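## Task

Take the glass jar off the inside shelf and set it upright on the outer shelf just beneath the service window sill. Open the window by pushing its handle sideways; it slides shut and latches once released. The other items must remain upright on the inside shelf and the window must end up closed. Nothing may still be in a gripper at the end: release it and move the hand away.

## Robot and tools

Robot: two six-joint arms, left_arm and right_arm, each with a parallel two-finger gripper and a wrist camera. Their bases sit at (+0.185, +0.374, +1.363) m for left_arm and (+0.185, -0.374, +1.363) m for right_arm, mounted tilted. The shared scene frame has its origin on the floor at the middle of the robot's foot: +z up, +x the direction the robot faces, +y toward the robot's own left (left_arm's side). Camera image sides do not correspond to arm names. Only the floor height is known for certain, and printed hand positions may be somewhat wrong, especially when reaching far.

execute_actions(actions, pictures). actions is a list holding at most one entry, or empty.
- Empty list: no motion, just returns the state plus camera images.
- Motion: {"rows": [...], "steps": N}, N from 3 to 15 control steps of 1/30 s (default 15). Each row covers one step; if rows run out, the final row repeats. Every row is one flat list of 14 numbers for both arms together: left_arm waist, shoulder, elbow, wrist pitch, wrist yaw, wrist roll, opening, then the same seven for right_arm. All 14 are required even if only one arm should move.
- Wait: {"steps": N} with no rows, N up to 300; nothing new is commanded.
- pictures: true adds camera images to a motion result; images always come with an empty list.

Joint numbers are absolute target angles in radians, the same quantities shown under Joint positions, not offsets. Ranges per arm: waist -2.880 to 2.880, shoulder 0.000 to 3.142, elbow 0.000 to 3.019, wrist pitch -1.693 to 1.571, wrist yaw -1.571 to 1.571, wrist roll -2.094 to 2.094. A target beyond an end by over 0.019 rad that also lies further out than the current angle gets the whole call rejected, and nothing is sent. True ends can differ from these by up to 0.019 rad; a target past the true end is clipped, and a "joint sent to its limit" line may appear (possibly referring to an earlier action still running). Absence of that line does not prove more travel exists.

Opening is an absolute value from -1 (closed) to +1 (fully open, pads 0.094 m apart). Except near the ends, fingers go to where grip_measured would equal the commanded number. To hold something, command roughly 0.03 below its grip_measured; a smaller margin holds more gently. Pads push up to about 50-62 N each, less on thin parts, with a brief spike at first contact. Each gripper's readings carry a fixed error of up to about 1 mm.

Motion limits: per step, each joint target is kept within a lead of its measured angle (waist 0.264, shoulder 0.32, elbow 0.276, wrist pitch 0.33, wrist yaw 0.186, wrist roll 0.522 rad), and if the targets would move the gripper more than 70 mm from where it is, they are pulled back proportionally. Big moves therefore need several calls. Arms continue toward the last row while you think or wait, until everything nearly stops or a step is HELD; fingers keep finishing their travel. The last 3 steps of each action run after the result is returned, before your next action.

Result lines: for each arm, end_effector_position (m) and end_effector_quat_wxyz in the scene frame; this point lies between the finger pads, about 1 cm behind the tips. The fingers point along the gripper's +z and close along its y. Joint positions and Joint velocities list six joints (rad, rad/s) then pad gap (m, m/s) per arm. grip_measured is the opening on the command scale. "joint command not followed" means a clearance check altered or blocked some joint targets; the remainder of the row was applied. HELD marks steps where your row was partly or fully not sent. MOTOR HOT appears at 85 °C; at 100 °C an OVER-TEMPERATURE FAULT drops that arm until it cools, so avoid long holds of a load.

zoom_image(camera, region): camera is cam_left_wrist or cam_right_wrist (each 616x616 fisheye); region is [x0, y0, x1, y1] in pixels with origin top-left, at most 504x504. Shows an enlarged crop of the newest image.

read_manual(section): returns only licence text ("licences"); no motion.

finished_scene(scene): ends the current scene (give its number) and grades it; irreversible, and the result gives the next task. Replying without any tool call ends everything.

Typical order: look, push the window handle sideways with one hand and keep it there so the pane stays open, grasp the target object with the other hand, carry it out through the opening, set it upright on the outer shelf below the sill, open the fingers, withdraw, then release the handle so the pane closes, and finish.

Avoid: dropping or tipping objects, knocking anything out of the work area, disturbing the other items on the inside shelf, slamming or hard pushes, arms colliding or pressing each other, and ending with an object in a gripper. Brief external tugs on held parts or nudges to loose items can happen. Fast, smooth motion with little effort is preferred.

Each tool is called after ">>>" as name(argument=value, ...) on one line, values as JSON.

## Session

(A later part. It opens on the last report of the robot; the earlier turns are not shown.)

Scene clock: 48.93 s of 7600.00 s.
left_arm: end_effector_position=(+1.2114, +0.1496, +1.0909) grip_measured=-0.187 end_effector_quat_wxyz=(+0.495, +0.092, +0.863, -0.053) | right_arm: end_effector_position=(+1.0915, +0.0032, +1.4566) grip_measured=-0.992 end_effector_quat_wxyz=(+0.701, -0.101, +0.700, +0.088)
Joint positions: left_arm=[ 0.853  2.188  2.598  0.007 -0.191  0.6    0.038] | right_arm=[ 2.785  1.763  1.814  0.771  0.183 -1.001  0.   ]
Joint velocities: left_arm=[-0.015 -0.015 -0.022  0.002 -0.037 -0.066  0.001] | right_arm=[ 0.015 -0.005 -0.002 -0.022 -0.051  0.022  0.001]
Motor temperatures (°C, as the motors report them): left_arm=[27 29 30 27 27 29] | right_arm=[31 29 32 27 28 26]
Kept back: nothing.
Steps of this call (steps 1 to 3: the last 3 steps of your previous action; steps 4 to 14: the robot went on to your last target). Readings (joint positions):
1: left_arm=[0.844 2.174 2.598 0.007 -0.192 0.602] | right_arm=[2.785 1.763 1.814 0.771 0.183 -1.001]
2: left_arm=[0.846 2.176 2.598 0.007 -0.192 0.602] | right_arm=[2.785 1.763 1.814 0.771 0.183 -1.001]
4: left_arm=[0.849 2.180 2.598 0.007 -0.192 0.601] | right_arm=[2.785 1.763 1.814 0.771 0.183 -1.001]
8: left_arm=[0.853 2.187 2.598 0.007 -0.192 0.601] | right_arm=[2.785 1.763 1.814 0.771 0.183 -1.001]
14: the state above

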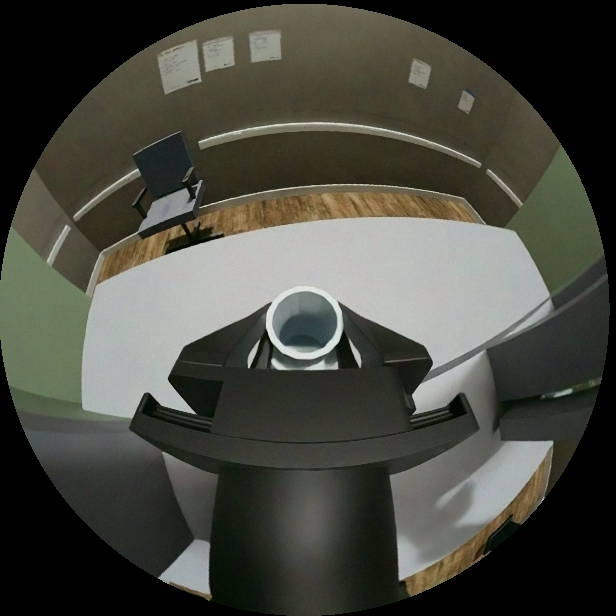

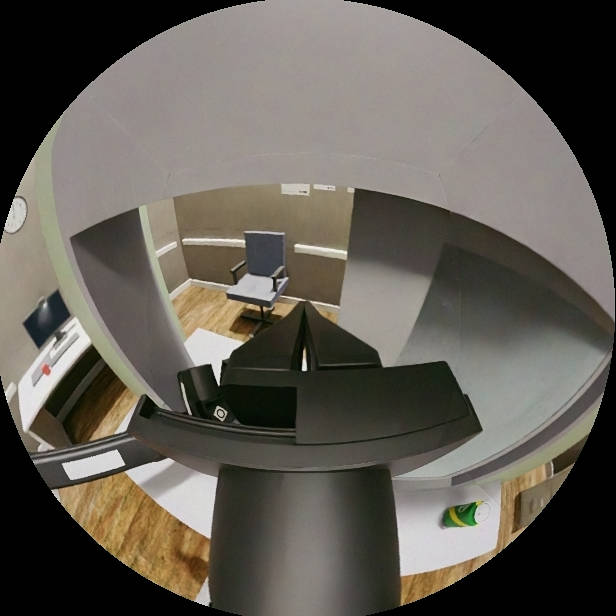

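>>> execute_actions(actions=[])

Scene clock: 49.23 s of 7600.00 s.
left_arm: end_effector_position=(+1.2114, +0.1495, +1.0910) grip_measured=-0.187 end_effector_quat_wxyz=(+0.495, +0.092, +0.863, -0.053) | right_arm: end_effector_position=(+1.0915, +0.0032, +1.4566) grip_measured=-0.992 end_effector_quat_wxyz=(+0.701, -0.101, +0.700, +0.088)
Joint positions: left_arm=[ 0.853  2.188  2.598  0.007 -0.19   0.6    0.038] | right_arm=[ 2.785  1.763  1.814  0.771  0.183 -1.001  0.   ]
Joint velocities: left_arm=[ 0.005 -0.005  0.002 -0.022 -0.051  0.051  0.   ] | right_arm=[-0.005 -0.005 -0.002  0.007 -0.037 -0.066  0.001]
Motor temperatures (°C, as the motors report them): left_arm=[27 29 30 27 27 29] | right_arm=[31 29 32 27 28 26]
Kept back: nothing.
Steps of this call (steps 1 to 9: the robot went on to your last target). Readings (joint positions):
1: left_arm=[0.853 2.188 2.598 0.007 -0.191 0.600] | right_arm=[2.785 1.763 1.814 0.771 0.183 -1.001]
2: left_arm=[0.853 2.188 2.598 0.007 -0.191 0.600] | right_arm=[2.785 1.763 1.814 0.771 0.183 -1.001]
4: left_arm=[0.853 2.188 2.598 0.007 -0.190 0.600] | right_arm=[2.785 1.763 1.814 0.771 0.183 -1.001]
8: left_arm=[0.853 2.188 2.598 0.007 -0.190 0.600] | right_arm=[2.785 1.763 1.814 0.771 0.183 -1.001]
9: the state above

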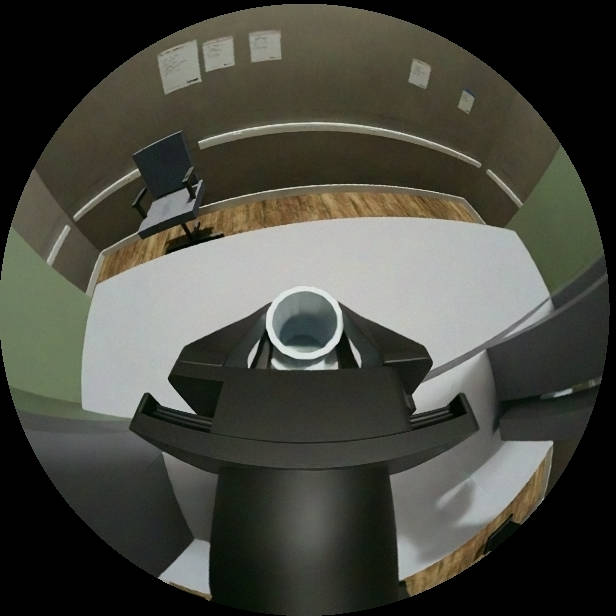

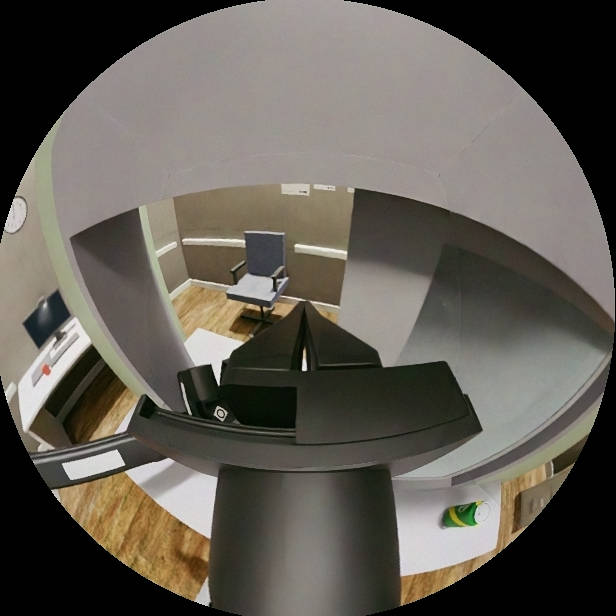

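>>> execute_actions(actions=[{"rows":[[0.870,2.196,2.662,0.007,-0.186,0.586,-0.22,2.77,1.755,1.83,0.775,0.188,-1.01,-1],[0.872,2.201,2.668,0.006,-0.186,0.586,-0.22,2.77,1.755,1.83,0.775,0.188,-1.01,-1],[0.874,2.206,2.674,0.005,-0.186,0.586,-0.22,2.77,1.755,1.83,0.775,0.188,-1.01,-1],[0.876,2.211,2.680,0.004,-0.186,0.586,-0.22,2.77,1.755,1.83,0.775,0.188,-1.01,-1],[0.877,2.216,2.686,0.003,-0.186,0.586,-0.22,2.77,1.755,1.83,0.775,0.188,-1.01,-1]],"steps":15}])

Scene clock: 49.77 s of 7600.00 s.
left_arm: end_effector_position=(+1.2151, +0.1529, +1.0912) grip_measured=-0.187 end_effector_quat_wxyz=(+0.500, +0.089, +0.860, -0.050) | right_arm: end_effector_position=(+1.0915, +0.0032, +1.4566) grip_measured=-0.992 end_effector_quat_wxyz=(+0.701, -0.101, +0.700, +0.088)
Joint positions: left_arm=[ 0.856  2.204  2.629  0.007 -0.189  0.599  0.038] | right_arm=[ 2.785  1.763  1.814  0.771  0.183 -1.001  0.   ]
Joint velocities: left_arm=[-0.015 -0.005  0.007 -0.002 -0.022  0.007  0.001] | right_arm=[-0.015  0.005  0.002 -0.007 -0.066 -0.022 -0.   ]
Motor temperatures (°C, as the motors report them): left_arm=[27 29 30 27 27 29] | right_arm=[31 29 32 27 28 26]
Steps of this call (steps 1 to 4: the robot went on to your last target; steps 5 to 16: the first 12 steps of this action). Readings (joint positions):
5: left_arm=[0.853 2.188 2.598 0.007 -0.190 0.600] | right_arm=[2.785 1.763 1.814 0.771 0.183 -1.001]
6: left_arm=[0.853 2.189 2.600 0.007 -0.190 0.600] | right_arm=[2.785 1.763 1.814 0.771 0.183 -1.001]
8: left_arm=[0.853 2.194 2.610 0.007 -0.190 0.600] | right_arm=[2.785 1.763 1.814 0.771 0.183 -1.001]
12: left_arm=[0.855 2.204 2.627 0.007 -0.190 0.600] | right_arm=[2.785 1.763 1.814 0.771 0.183 -1.001]
16: the state above

>>> execute_actions(actions=[{"rows":[[0.88,2.222,2.686,0.003,-0.186,0.586,-0.22,2.77,1.755,1.83,0.775,0.188,-1.01,-1],[0.883,2.228,2.686,0.003,-0.186,0.586,-0.22,2.77,1.755,1.83,0.775,0.188,-1.01,-1],[0.886,2.234,2.686,0.003,-0.186,0.586,-0.22,2.77,1.755,1.83,0.775,0.188,-1.01,-1]],"steps":12}])

Scene clock: 50.17 s of 7600.00 s.
left_arm: end_effector_position=(+1.2153, +0.1527, +1.0901) grip_measured=-0.187 end_effector_quat_wxyz=(+0.500, +0.088, +0.860, -0.050) | right_arm: end_effector_position=(+1.0915, +0.0032, +1.4566) grip_measured=-0.992 end_effector_quat_wxyz=(+0.701, -0.101, +0.700, +0.088)
Joint positions: left_arm=[ 0.857  2.209  2.635  0.007 -0.189  0.598  0.038] | right_arm=[ 2.785  1.763  1.814  0.771  0.183 -1.001  0.   ]
Joint velocities: left_arm=[-0.015 -0.005 -0.007  0.002 -0.007  0.007  0.   ] | right_arm=[-0.015  0.005  0.007  0.012 -0.022  0.037  0.001]
Motor temperatures (°C, as the motors report them): left_arm=[27 29 30 27 27 29] | right_arm=[31 29 32 27 28 26]
Steps of this call (steps 1 to 3: the last 3 steps of your previous action; steps 4 to 12: the first 9 steps of this action). Readings (joint positions):
4: left_arm=[0.856 2.205 2.629 0.007 -0.189 0.599] | right_arm=[2.785 1.763 1.814 0.771 0.183 -1.001]
5: left_arm=[0.856 2.205 2.630 0.007 -0.189 0.599] | right_arm=[2.785 1.763 1.814 0.771 0.183 -1.001]
7: left_arm=[0.857 2.208 2.634 0.007 -0.189 0.598] | right_arm=[2.785 1.763 1.814 0.771 0.183 -1.001]
11: left_arm=[0.857 2.209 2.635 0.007 -0.189 0.598] | right_arm=[2.785 1.763 1.814 0.771 0.183 -1.001]
12: the state above

Contact. Relieve the pressure and open.

>>> execute_actions(actions=[{"rows":[[0.87,2.212,2.68,0.005,-0.189,0.595,-0.2,2.77,1.755,1.83,0.775,0.188,-1.01,-1],[0.865,2.21,2.68,0.005,-0.189,0.595,-0.19,2.77,1.755,1.83,0.775,0.188,-1.01,-1],[0.865,2.21,2.68,0.005,-0.189,0.595,-0.18,2.77,1.755,1.83,0.775,0.188,-1.01,-1],[0.865,2.21,2.68,0.005,-0.189,0.595,-0.16,2.77,1.755,1.83,0.775,0.188,-1.01,-1],[0.865,2.21,2.68,0.005,-0.189,0.595,-0.12,2.77,1.755,1.83,0.775,0.188,-1.01,-1],[0.865,2.21,2.68,0.005,-0.189,0.595,-0.05,2.77,1.755,1.83,0.775,0.188,-1.01,-1],[0.865,2.21,2.68,0.005,-0.189,0.595,0.1,2.77,1.755,1.83,0.775,0.188,-1.01,-1],[0.865,2.21,2.68,0.005,-0.189,0.595,0.25,2.77,1.755,1.83,0.775,0.188,-1.01,-1],[0.865,2.21,2.68,0.005,-0.189,0.595,0.4,2.77,1.755,1.83,0.775,0.188,-1.01,-1]],"steps":15}], pictures=true)

Scene clock: 50.77 s of 7600.00 s.
left_arm: end_effector_position=(+1.2153, +0.1527, +1.0901) grip_measured=+0.397 end_effector_quat_wxyz=(+0.500, +0.088, +0.860, -0.050) | right_arm: end_effector_position=(+1.0915, +0.0032, +1.4566) grip_measured=-0.992 end_effector_quat_wxyz=(+0.701, -0.101, +0.700, +0.088)
Joint positions: left_arm=[ 0.857  2.209  2.635  0.007 -0.189  0.598  0.066] | right_arm=[ 2.785  1.763  1.814  0.771  0.183 -1.001  0.   ]
Joint velocities: left_arm=[ 0.005 -0.005 -0.007 -0.012  0.007 -0.051  0.002] | right_arm=[-0.034  0.005  0.012 -0.002 -0.037 -0.007  0.   ]
Motor temperatures (°C, as the motors report them): left_arm=[27 29 30 27 27 29] | right_arm=[31 29 32 27 28 26]
Steps of this call (steps 1 to 3: the last 3 steps of your previous action; steps 4 to 6: the robot went on to your last target; steps 7 to 18: the first 12 steps of this action). Readings (joint positions):
7: left_arm=[0.857 2.209 2.635 0.007 -0.189 0.598] | right_arm=[2.785 1.763 1.814 0.771 0.183 -1.001]
8: left_arm=[0.857 2.209 2.635 0.007 -0.189 0.598] | right_arm=[2.785 1.763 1.814 0.771 0.183 -1.001]
10: left_arm=[0.857 2.209 2.635 0.007 -0.189 0.598] | right_arm=[2.785 1.763 1.814 0.771 0.183 -1.001]
14: left_arm=[0.857 2.209 2.635 0.007 -0.189 0.598] | right_arm=[2.785 1.763 1.814 0.771 0.183 -1.001]
18: the state above

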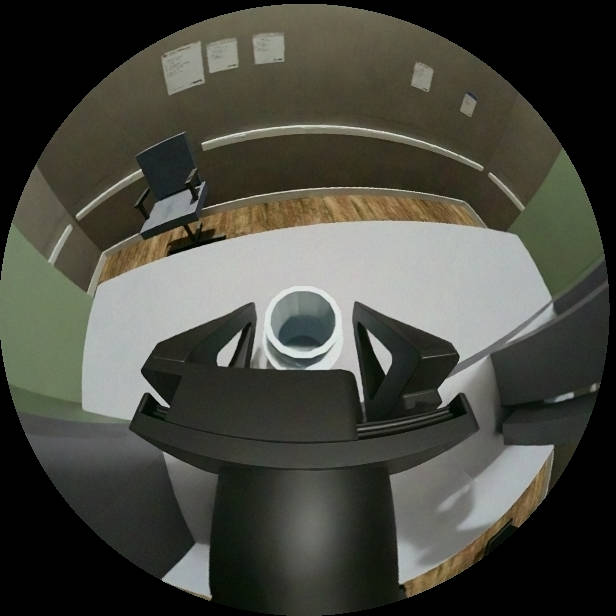

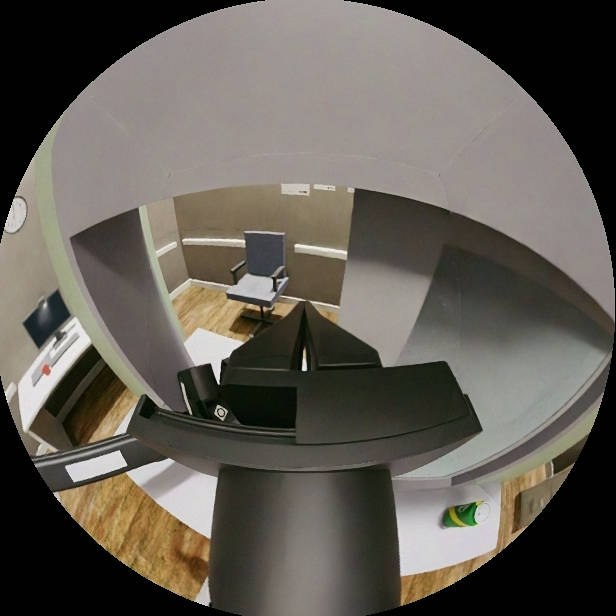

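>>> execute_actions(actions=[{"rows":[[0.855,2.195,2.67,0.008,-0.192,0.6,0.4,2.77,1.755,1.83,0.775,0.188,-1.01,-1],[0.848,2.18,2.655,0.01,-0.196,0.602,0.4,2.77,1.755,1.83,0.775,0.188,-1.01,-1],[0.842,2.163,2.635,0.012,-0.201,0.604,0.4,2.77,1.755,1.83,0.775,0.188,-1.01,-1],[0.836,2.146,2.613,0.014,-0.206,0.607,0.4,2.77,1.755,1.83,0.775,0.188,-1.01,-1],[0.829,2.128,2.59,0.017,-0.212,0.61,0.4,2.77,1.755,1.83,0.775,0.188,-1.01,-1],[0.822,2.11,2.568,0.02,-0.218,0.613,0.4,2.77,1.755,1.83,0.775,0.188,-1.01,-1],[0.815,2.092,2.546,0.023,-0.224,0.616,0.4,2.77,1.755,1.83,0.775,0.188,-1.01,-1],[0.808,2.074,2.524,0.026,-0.231,0.619,0.4,2.77,1.755,1.83,0.775,0.188,-1.01,-1],[0.8,2.056,2.502,0.029,-0.238,0.622,0.4,2.77,1.755,1.83,0.775,0.188,-1.01,-1],[0.792,2.039,2.484,0.028,-0.246,0.626,0.4,2.77,1.755,1.83,0.775,0.188,-1.01,-1],[0.784,2.022,2.468,0.027,-0.254,0.63,0.4,2.77,1.755,1.83,0.775,0.188,-1.01,-1],[0.776,2.005,2.452,0.026,-0.262,0.633,0.4,2.77,1.755,1.83,0.775,0.188,-1.01,-1],[0.768,1.988,2.436,0.025,-0.27,0.637,0.4,2.77,1.755,1.83,0.775,0.188,-1.01,-1],[0.76,1.971,2.42,0.023,-0.278,0.64,0.4,2.77,1.755,1.83,0.775,0.188,-1.01,-1],[0.752,1.955,2.405,0.022,-0.285,0.643,0.4,2.77,1.755,1.83,0.775,0.188,-1.01,-1]],"steps":15}])

>>> execute_actions(actions=[{"steps":8}], pictures=true)

Scene clock: 51.47 s of 7600.00 s.
left_arm: end_effector_position=(+1.2135, +0.1691, +1.1234) grip_measured=+0.399 end_effector_quat_wxyz=(+0.482, +0.085, +0.871, -0.036) | right_arm: end_effector_position=(+1.0915, +0.0032, +1.4566) grip_measured=-0.992 end_effector_quat_wxyz=(+0.701, -0.101, +0.700, +0.088)
Joint positions: left_arm=[ 0.837  2.084  2.488  0.007 -0.251  0.606  0.066] | right_arm=[ 2.785  1.763  1.814  0.771  0.183 -1.001  0.   ]
Joint velocities: left_arm=[-0.19  -0.542 -0.462  0.012 -0.212 -0.007  0.   ] | right_arm=[-0.005 -0.015 -0.002  0.012 -0.022  0.051  0.001]
Motor temperatures (°C, as the motors report them): left_arm=[27 29 30 27 27 29] | right_arm=[31 29 32 27 28 26]
Steps of this call (steps 1 to 3: the last 3 steps of your previous action; steps 4 to 9: the robot went on to your last target; steps 10 to 21: the first 12 steps of this action). Readings (joint positions):
10: left_arm=[0.857 2.209 2.635 0.007 -0.189 0.598] | right_arm=[2.785 1.763 1.814 0.771 0.183 -1.001]
11: left_arm=[0.857 2.209 2.635 0.007 -0.191 0.598] | right_arm=[2.785 1.763 1.814 0.771 0.183 -1.001]
13: left_arm=[0.857 2.205 2.632 0.007 -0.199 0.598] | right_arm=[2.785 1.763 1.814 0.771 0.183 -1.001]
17: left_arm=[0.854 2.154 2.561 0.007 -0.223 0.600] | right_arm=[2.785 1.763 1.814 0.771 0.183 -1.001]
21: the state above

Scene clock: 51.73 s of 7600.00 s.
left_arm: end_effector_position=(+1.2284, +0.1707, +1.2154) grip_measured=+0.399 end_effector_quat_wxyz=(+0.506, +0.073, +0.858, -0.046) | right_arm: end_effector_position=(+1.0915, +0.0032, +1.4566) grip_measured=-0.992 end_effector_quat_wxyz=(+0.701, -0.101, +0.700, +0.088)
Joint positions: left_arm=[ 0.766  1.961  2.419  0.008 -0.282  0.624  0.066] | right_arm=[ 2.785  1.763  1.814  0.771  0.183 -1.001  0.   ]
Joint velocities: left_arm=[-0.21  -0.259 -0.007  0.022  0.007  0.037  0.001] | right_arm=[-0.005  0.015  0.017 -0.007  0.066  0.066 -0.   ]
Motor temperatures (°C, as the motors report them): left_arm=[27 29 30 27 27 29] | right_arm=[31 29 32 27 28 26]
Kept back: nothing.
Steps of this call (steps 1 to 3: the last 3 steps of your previous action; steps 4 to 8: the robot went on to your last target). Readings (joint positions):
1: left_arm=[0.831 2.066 2.472 0.007 -0.260 0.609] | right_arm=[2.785 1.763 1.814 0.771 0.183 -1.001]
2: left_arm=[0.822 2.047 2.457 0.007 -0.268 0.611] | right_arm=[2.785 1.763 1.814 0.771 0.183 -1.001]
4: left_arm=[0.803 2.009 2.428 0.007 -0.280 0.617] | right_arm=[2.785 1.763 1.814 0.771 0.183 -1.001]
8: the state above

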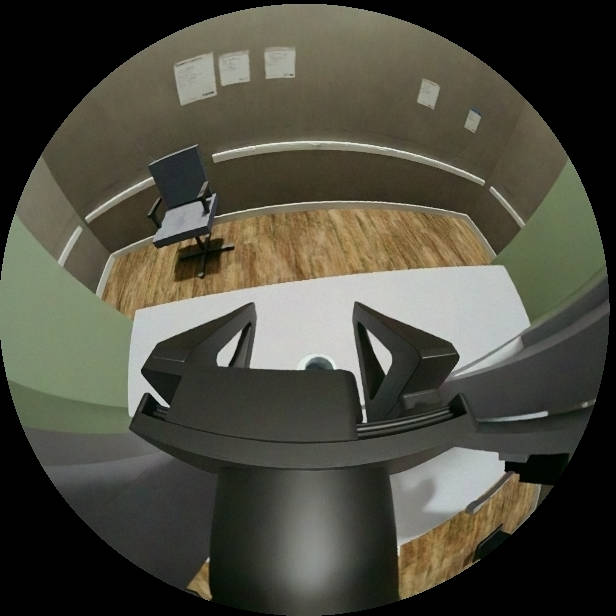

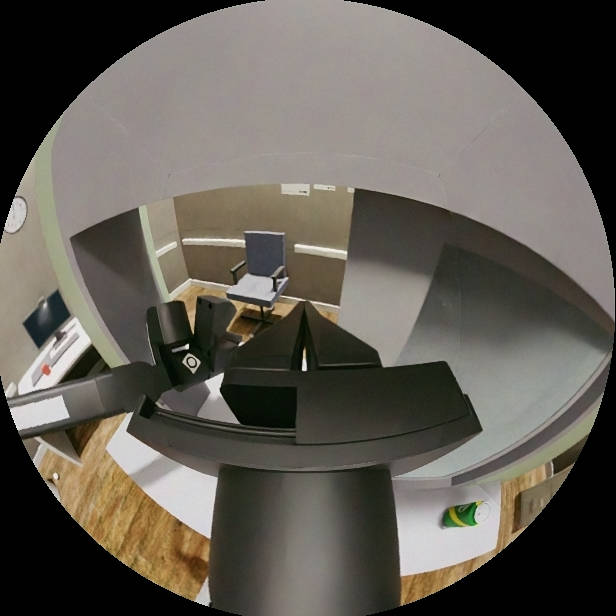

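>>> execute_actions(actions=[{"rows":[[0.751,1.93,2.35,0.04,-0.286,0.643,0.4,2.77,1.755,1.83,0.775,0.188,-1.01,-1],[0.75,1.905,2.30,0.065,-0.287,0.644,0.4,2.77,1.755,1.83,0.775,0.188,-1.01,-1],[0.749,1.88,2.25,0.09,-0.288,0.644,0.4,2.77,1.755,1.83,0.775,0.188,-1.01,-1],[0.748,1.857,2.20,0.115,-0.289,0.645,0.4,2.77,1.755,1.83,0.775,0.188,-1.01,-1],[0.747,1.835,2.15,0.14,-0.29,0.645,0.4,2.77,1.755,1.83,0.775,0.188,-1.01,-1],[0.746,1.813,2.10,0.167,-0.291,0.646,0.4,2.77,1.755,1.83,0.775,0.188,-1.01,-1],[0.745,1.792,2.05,0.194,-0.292,0.646,0.4,2.77,1.755,1.83,0.775,0.188,-1.01,-1],[0.743,1.772,2.00,0.221,-0.293,0.647,0.4,2.77,1.755,1.83,0.775,0.188,-1.01,-1],[0.742,1.752,1.95,0.249,-0.294,0.647,0.4,2.77,1.755,1.83,0.775,0.188,-1.01,-1],[0.741,1.732,1.90,0.277,-0.295,0.648,0.4,2.77,1.755,1.83,0.775,0.188,-1.01,-1],[0.74,1.713,1.855,0.305,-0.295,0.648,0.4,2.77,1.755,1.83,0.775,0.188,-1.01,-1],[0.739,1.694,1.81,0.333,-0.296,0.649,0.4,2.77,1.755,1.83,0.775,0.188,-1.01,-1],[0.738,1.676,1.765,0.361,-0.297,0.649,0.4,2.77,1.755,1.83,0.775,0.188,-1.01,-1],[0.736,1.658,1.72,0.389,-0.298,0.65,0.4,2.77,1.755,1.83,0.775,0.188,-1.01,-1],[0.735,1.64,1.675,0.416,-0.298,0.65,0.4,2.77,1.755,1.83,0.775,0.188,-1.01,-1]],"steps":15}])

>>> execute_actions(actions=[{"rows":[[0.733,1.625,1.635,0.44,-0.3,0.65,0.4,2.77,1.755,1.83,0.775,0.188,-1.01,-1],[0.731,1.61,1.595,0.465,-0.301,0.651,0.4,2.77,1.755,1.83,0.775,0.188,-1.01,-1],[0.729,1.595,1.555,0.49,-0.303,0.652,0.4,2.77,1.755,1.83,0.775,0.188,-1.01,-1],[0.727,1.58,1.515,0.515,-0.305,0.653,0.4,2.77,1.755,1.83,0.775,0.188,-1.01,-1],[0.725,1.565,1.475,0.54,-0.307,0.654,0.4,2.77,1.755,1.83,0.775,0.188,-1.01,-1],[0.723,1.55,1.435,0.565,-0.309,0.655,0.4,2.77,1.755,1.83,0.775,0.188,-1.01,-1],[0.721,1.535,1.395,0.59,-0.311,0.656,0.4,2.77,1.755,1.83,0.775,0.188,-1.01,-1],[0.719,1.52,1.355,0.615,-0.313,0.657,0.4,2.77,1.755,1.83,0.775,0.188,-1.01,-1],[0.717,1.505,1.315,0.64,-0.315,0.658,0.4,2.77,1.755,1.83,0.775,0.188,-1.01,-1],[0.716,1.487,1.27,0.673,-0.315,0.658,0.4,2.77,1.755,1.83,0.775,0.188,-1.01,-1]],"steps":13}], pictures=true)

Scene clock: 52.57 s of 7600.00 s.
left_arm: end_effector_position=(+1.1320, +0.1527, +1.1885) grip_measured=+0.399 end_effector_quat_wxyz=(+0.480, +0.096, +0.870, -0.056) | right_arm: end_effector_position=(+1.0915, +0.0032, +1.4566) grip_measured=-0.992 end_effector_quat_wxyz=(+0.701, -0.101, +0.700, +0.088)
Joint positions: left_arm=[ 0.754  1.757  1.893  0.257 -0.292  0.632  0.066] | right_arm=[ 2.785  1.763  1.814  0.771  0.183 -1.001  0.   ]
Joint velocities: left_arm=[-0.005 -0.503 -1.365  0.808  0.037 -0.007 -0.001] | right_arm=[-0.005  0.005 -0.002 -0.007 -0.022 -0.037  0.001]
Motor temperatures (°C, as the motors report them): left_arm=[27 29 30 27 27 29] | right_arm=[31 29 32 27 28 26]
Steps of this call (steps 1 to 13: the robot went on to your last target; steps 14 to 25: the first 12 steps of this action). Readings (joint positions):
14: left_arm=[0.754 1.938 2.404 0.015 -0.284 0.628] | right_arm=[2.785 1.763 1.814 0.771 0.183 -1.001]
15: left_arm=[0.754 1.928 2.380 0.027 -0.284 0.628] | right_arm=[2.785 1.763 1.814 0.771 0.183 -1.001]
17: left_arm=[0.754 1.896 2.295 0.061 -0.285 0.629] | right_arm=[2.785 1.763 1.814 0.771 0.183 -1.001]
21: left_arm=[0.754 1.826 2.093 0.152 -0.289 0.630] | right_arm=[2.785 1.763 1.814 0.771 0.183 -1.001]
25: the state above

Scene clock: 53.00 s of 7600.00 s.
left_arm: end_effector_position=(+1.0055, +0.1770, +1.1982) grip_measured=+0.399 end_effector_quat_wxyz=(+0.486, +0.088, +0.868, -0.046) | right_arm: end_effector_position=(+1.0915, +0.0032, +1.4566) grip_measured=-0.992 end_effector_quat_wxyz=(+0.701, -0.101, +0.700, +0.088)
Joint positions: left_arm=[ 0.746  1.53   1.351  0.598 -0.312  0.64   0.066] | right_arm=[ 2.785  1.763  1.814  0.771  0.183 -1.001  0.   ]
Joint velocities: left_arm=[-0.083 -0.513 -1.121  0.847 -0.051 -0.051 -0.   ] | right_arm=[-0.005 -0.005 -0.007 -0.002 -0.022 -0.022 -0.001]
Motor temperatures (°C, as the motors report them): left_arm=[27 29 30 27 27 29] | right_arm=[31 29 32 27 28 26]
Steps of this call (steps 1 to 3: the last 3 steps of your previous action; steps 4 to 13: the first 10 steps of this action). Readings (joint positions):
4: left_arm=[0.754 1.688 1.710 0.367 -0.296 0.634] | right_arm=[2.785 1.763 1.814 0.771 0.183 -1.001]
5: left_arm=[0.754 1.670 1.667 0.392 -0.297 0.635] | right_arm=[2.785 1.763 1.814 0.771 0.183 -1.001]
7: left_arm=[0.754 1.635 1.587 0.444 -0.301 0.636] | right_arm=[2.785 1.763 1.814 0.771 0.183 -1.001]
11: left_arm=[0.750 1.565 1.431 0.546 -0.309 0.638] | right_arm=[2.785 1.763 1.814 0.771 0.183 -1.001]
13: the state above

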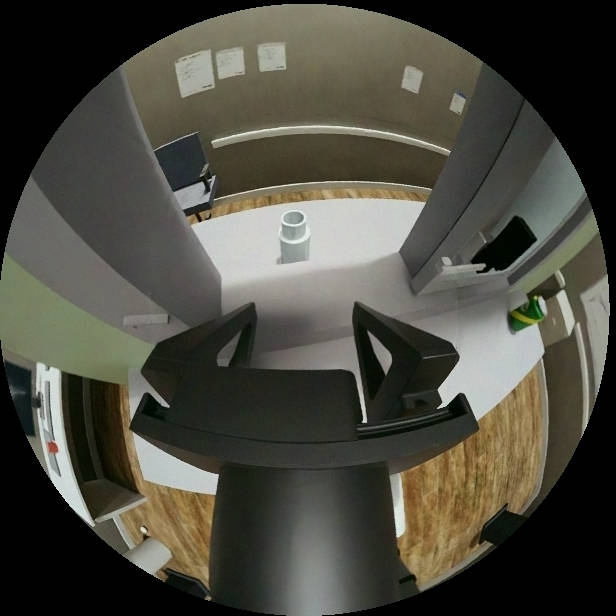

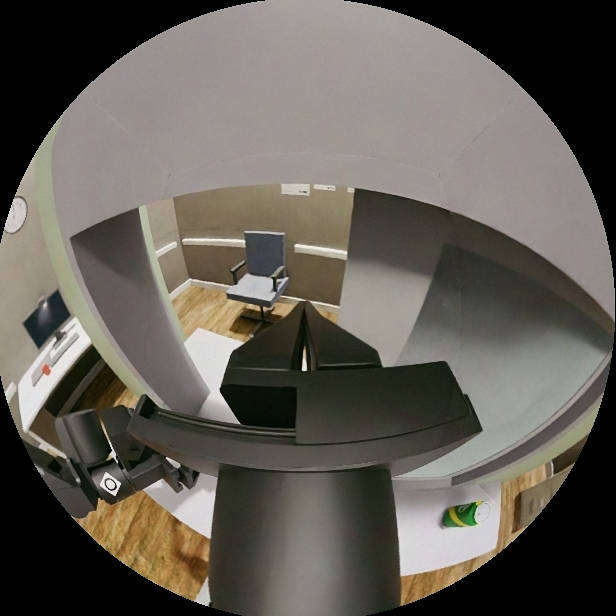

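>>> execute_actions(actions=[{"rows":[[0.72,1.46,1.245,0.685,-0.31,0.65,0.4,2.77,1.755,1.83,0.775,0.188,-1.01,-1],[0.725,1.435,1.22,0.695,-0.3,0.64,0.4,2.77,1.755,1.83,0.775,0.188,-1.01,-1],[0.735,1.41,1.195,0.705,-0.29,0.63,0.4,2.773,1.745,1.8,0.79,0.189,-1.01,-1],[0.75,1.385,1.17,0.715,-0.28,0.62,0.4,2.776,1.735,1.77,0.807,0.19,-1.01,-1],[0.77,1.36,1.145,0.725,-0.27,0.605,0.4,2.779,1.724,1.74,0.824,0.191,-1.01,-1],[0.79,1.335,1.12,0.735,-0.26,0.59,0.4,2.782,1.713,1.71,0.841,0.192,-1.01,-1],[0.81,1.31,1.095,0.745,-0.25,0.58,0.4,2.785,1.702,1.68,0.858,0.193,-1.01,-1],[0.83,1.29,1.07,0.755,-0.24,0.565,0.4,2.788,1.691,1.65,0.875,0.194,-1.01,-1],[0.855,1.27,1.045,0.765,-0.225,0.55,0.4,2.791,1.68,1.62,0.892,0.195,-1.01,-1],[0.88,1.25,1.02,0.775,-0.215,0.535,0.4,2.794,1.67,1.595,0.907,0.196,-1.01,-1],[0.905,1.23,1.0,0.785,-0.2,0.52,0.4,2.797,1.66,1.57,0.922,0.197,-1.01,-1],[0.93,1.21,0.98,0.797,-0.19,0.51,0.4,2.8,1.65,1.545,0.937,0.198,-1.01,-1],[0.955,1.19,0.96,0.808,-0.178,0.495,0.4,2.804,1.64,1.52,0.952,0.199,-1.01,-1],[0.98,1.17,0.94,0.82,-0.166,0.48,0.4,2.807,1.63,1.495,0.966,0.2,-1.01,-1],[1.0,1.15,0.92,0.83,-0.155,0.47,0.4,2.81,1.62,1.47,0.98,0.2,-1.01,-1]],"steps":15}])

>>> execute_actions(actions=[{"rows":[[1.0,1.15,0.92,0.83,-0.155,0.47,0.4,2.805,1.595,1.44,0.985,0.199,-1.01,-1],[1.0,1.15,0.92,0.83,-0.155,0.47,0.4,2.8,1.57,1.41,0.99,0.197,-1.005,-1],[1.0,1.15,0.92,0.83,-0.155,0.47,0.4,2.795,1.545,1.38,0.996,0.195,-1.0,-1],[1.0,1.15,0.92,0.83,-0.155,0.47,0.4,2.79,1.52,1.35,1.002,0.193,-1.0,-1],[1.0,1.15,0.92,0.83,-0.155,0.47,0.4,2.785,1.495,1.32,1.008,0.192,-0.995,-1],[1.0,1.15,0.92,0.83,-0.155,0.47,0.4,2.78,1.47,1.295,1.014,0.19,-0.99,-1],[1.0,1.15,0.92,0.83,-0.155,0.47,0.4,2.773,1.445,1.27,1.02,0.189,-0.99,-1],[1.0,1.15,0.92,0.83,-0.155,0.47,0.4,2.766,1.42,1.245,1.025,0.187,-0.985,-1],[1.0,1.15,0.92,0.83,-0.155,0.47,0.4,2.76,1.4,1.22,1.03,0.186,-0.984,-1]],"steps":15}])

>>> execute_actions(actions=[{"steps":75}], pictures=true)

Scene clock: 53.70 s of 7600.00 s.
left_arm: end_effector_position=(+0.9443, +0.2784, +1.2443) grip_measured=+0.399 end_effector_quat_wxyz=(+0.528, +0.055, +0.846, -0.040) | right_arm: end_effector_position=(+1.0381, -0.0023, +1.4366) grip_measured=-0.992 end_effector_quat_wxyz=(+0.692, -0.109, +0.708, +0.090)
Joint positions: left_arm=[ 0.853  1.262  1.023  0.756 -0.201  0.574  0.066] | right_arm=[ 2.785  1.691  1.592  0.893  0.195 -1.001  0.   ]
Joint velocities: left_arm=[ 0.923 -0.777 -0.535  0.349  0.212 -0.344  0.   ] | right_arm=[-0.005 -0.249 -0.745  0.442  0.051 -0.037  0.   ]
Motor temperatures (°C, as the motors report them): left_arm=[27 29 30 27 27 29] | right_arm=[31 29 32 27 28 26]
Steps of this call (steps 1 to 3: the last 3 steps of your previous action; steps 4 to 9: the robot went on to your last target; steps 10 to 21: the first 12 steps of this action). Readings (joint positions):
10: left_arm=[0.736 1.497 1.270 0.657 -0.313 0.643] | right_arm=[2.785 1.763 1.814 0.771 0.183 -1.001]
11: left_arm=[0.736 1.492 1.260 0.663 -0.308 0.643] | right_arm=[2.785 1.763 1.814 0.771 0.183 -1.001]
13: left_arm=[0.736 1.466 1.220 0.677 -0.290 0.642] | right_arm=[2.785 1.762 1.806 0.776 0.184 -1.001]
17: left_arm=[0.757 1.373 1.112 0.711 -0.248 0.618] | right_arm=[2.785 1.729 1.709 0.831 0.190 -1.001]
21: the state above

Scene clock: 54.20 s of 7600.00 s.
left_arm: end_effector_position=(+0.9282, +0.3730, +1.2557) grip_measured=+0.399 end_effector_quat_wxyz=(+0.548, +0.012, +0.837, +0.007) | right_arm: end_effector_position=(+0.9746, -0.0950, +1.4646) grip_measured=-0.992 end_effector_quat_wxyz=(+0.700, -0.097, +0.703, +0.085)
Joint positions: left_arm=[ 1.008  1.139  0.927  0.816 -0.158  0.488  0.066] | right_arm=[ 2.781  1.415  1.225  1.016  0.189 -0.996  0.   ]
Joint velocities: left_arm=[-0.005 -0.015  0.007 -0.002  0.007 -0.007  0.   ] | right_arm=[-0.054 -0.464 -0.012  0.11   0.007 -0.007  0.   ]
Motor temperatures (°C, as the motors report them): left_arm=[27 29 30 27 27 29] | right_arm=[31 29 32 27 28 26]
Steps of this call (steps 1 to 3: the last 3 steps of your previous action; steps 4 to 15: the first 12 steps of this action). Readings (joint positions):
4: left_arm=[0.974 1.170 0.949 0.801 -0.165 0.526] | right_arm=[2.785 1.655 1.490 0.950 0.198 -1.001]
5: left_arm=[0.994 1.155 0.937 0.807 -0.163 0.517] | right_arm=[2.785 1.642 1.462 0.959 0.198 -1.001]
7: left_arm=[1.008 1.140 0.930 0.813 -0.162 0.505] | right_arm=[2.785 1.607 1.400 0.971 0.197 -1.001]
11: left_arm=[1.008 1.139 0.927 0.816 -0.158 0.493] | right_arm=[2.785 1.511 1.284 0.995 0.191 -1.000]
15: the state above

Scene clock: 56.70 s of 7600.00 s.
left_arm: end_effector_position=(+0.9282, +0.3730, +1.2557) grip_measured=+0.399 end_effector_quat_wxyz=(+0.548, +0.011, +0.837, +0.006) | right_arm: end_effector_position=(+0.9817, -0.1141, +1.4754) grip_measured=-0.992 end_effector_quat_wxyz=(+0.707, -0.082, +0.698, +0.076)
Joint positions: left_arm=[ 1.008  1.139  0.927  0.816 -0.158  0.485  0.066] | right_arm=[ 2.776  1.387  1.225  1.026  0.189 -0.993  0.   ]
Joint velocities: left_arm=[-0.005 -0.015 -0.002 -0.012  0.051  0.051  0.   ] | right_arm=[ 0.015 -0.015  0.012 -0.007 -0.022  0.007  0.   ]
Motor temperatures (°C, as the motors report them): left_arm=[27 29 30 27 27 29] | right_arm=[31 29 32 27 28 26]
Kept back: nothing.
Steps of this call (steps 1 to 3: the last 3 steps of your previous action; steps 4 to 30: the robot went on to your last target; steps 31 to 75: nothing new was sent). Readings (joint positions):
1: left_arm=[1.008 1.139 0.927 0.816 -0.158 0.487] | right_arm=[2.780 1.401 1.225 1.019 0.189 -0.995]
2: left_arm=[1.008 1.139 0.927 0.816 -0.158 0.487] | right_arm=[2.778 1.390 1.225 1.022 0.189 -0.995]
4: left_arm=[1.008 1.139 0.927 0.816 -0.158 0.486] | right_arm=[2.776 1.380 1.225 1.026 0.189 -0.994]
8: left_arm=[1.008 1.139 0.927 0.816 -0.158 0.486] | right_arm=[2.776 1.384 1.225 1.026 0.189 -0.993]
75: the state above
All arms were judged still, so your last target was given up. Only a new action makes them travel on or press farther. Fingers that are still opening or closing keep moving.

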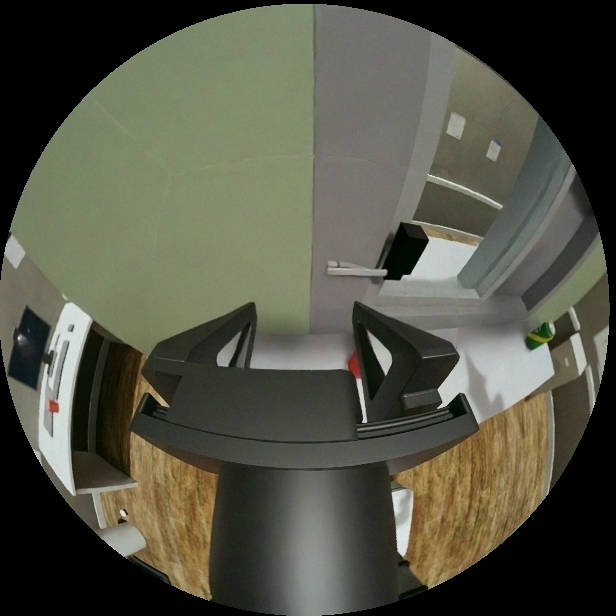

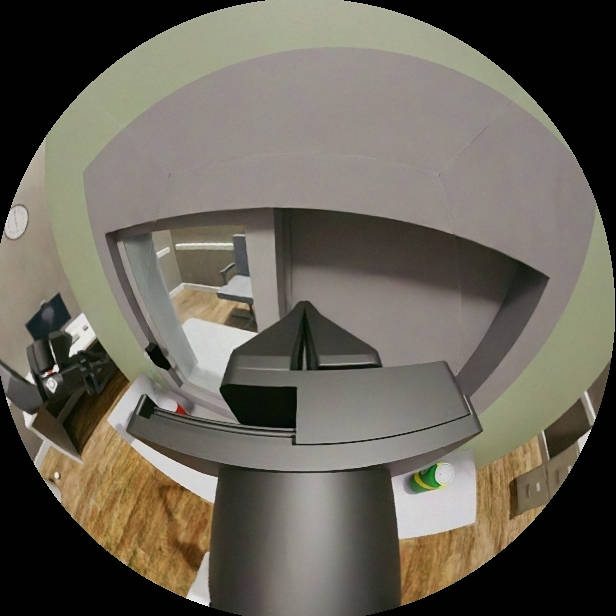

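>>> zoom_image(camera="cam_left_wrist", region=[310,200,510,390])

>>> zoom_image(camera="cam_right_wrist", region=[90,220,290,430])

Region (310, 200, 510, 390) of cam_left_wrist's 616x616 image, scaled by 2.520, with more detail than that image has; it fills the top 479 rows of this view, and the rest is white.

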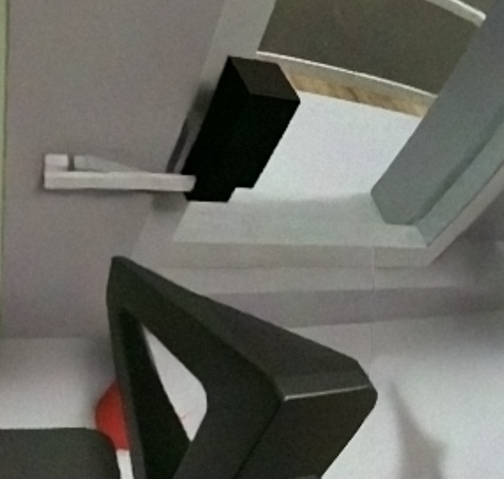

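Region (90, 220, 290, 430) of cam_right_wrist's 616x616 image, scaled by 2.400, with more detail than that image has; it fills the left 480 columns of this view, and the rest is white.

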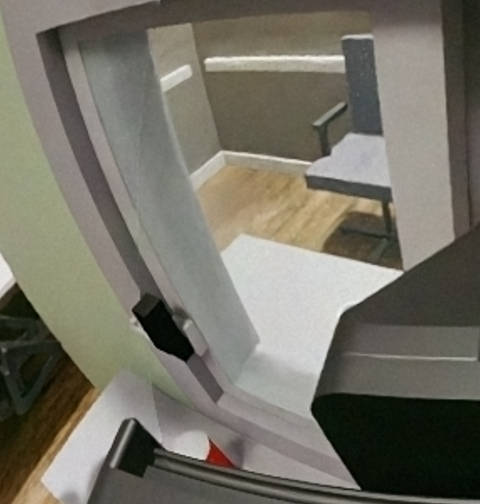

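>>> finished_scene(scene=2)

The scene is finished: the task was done.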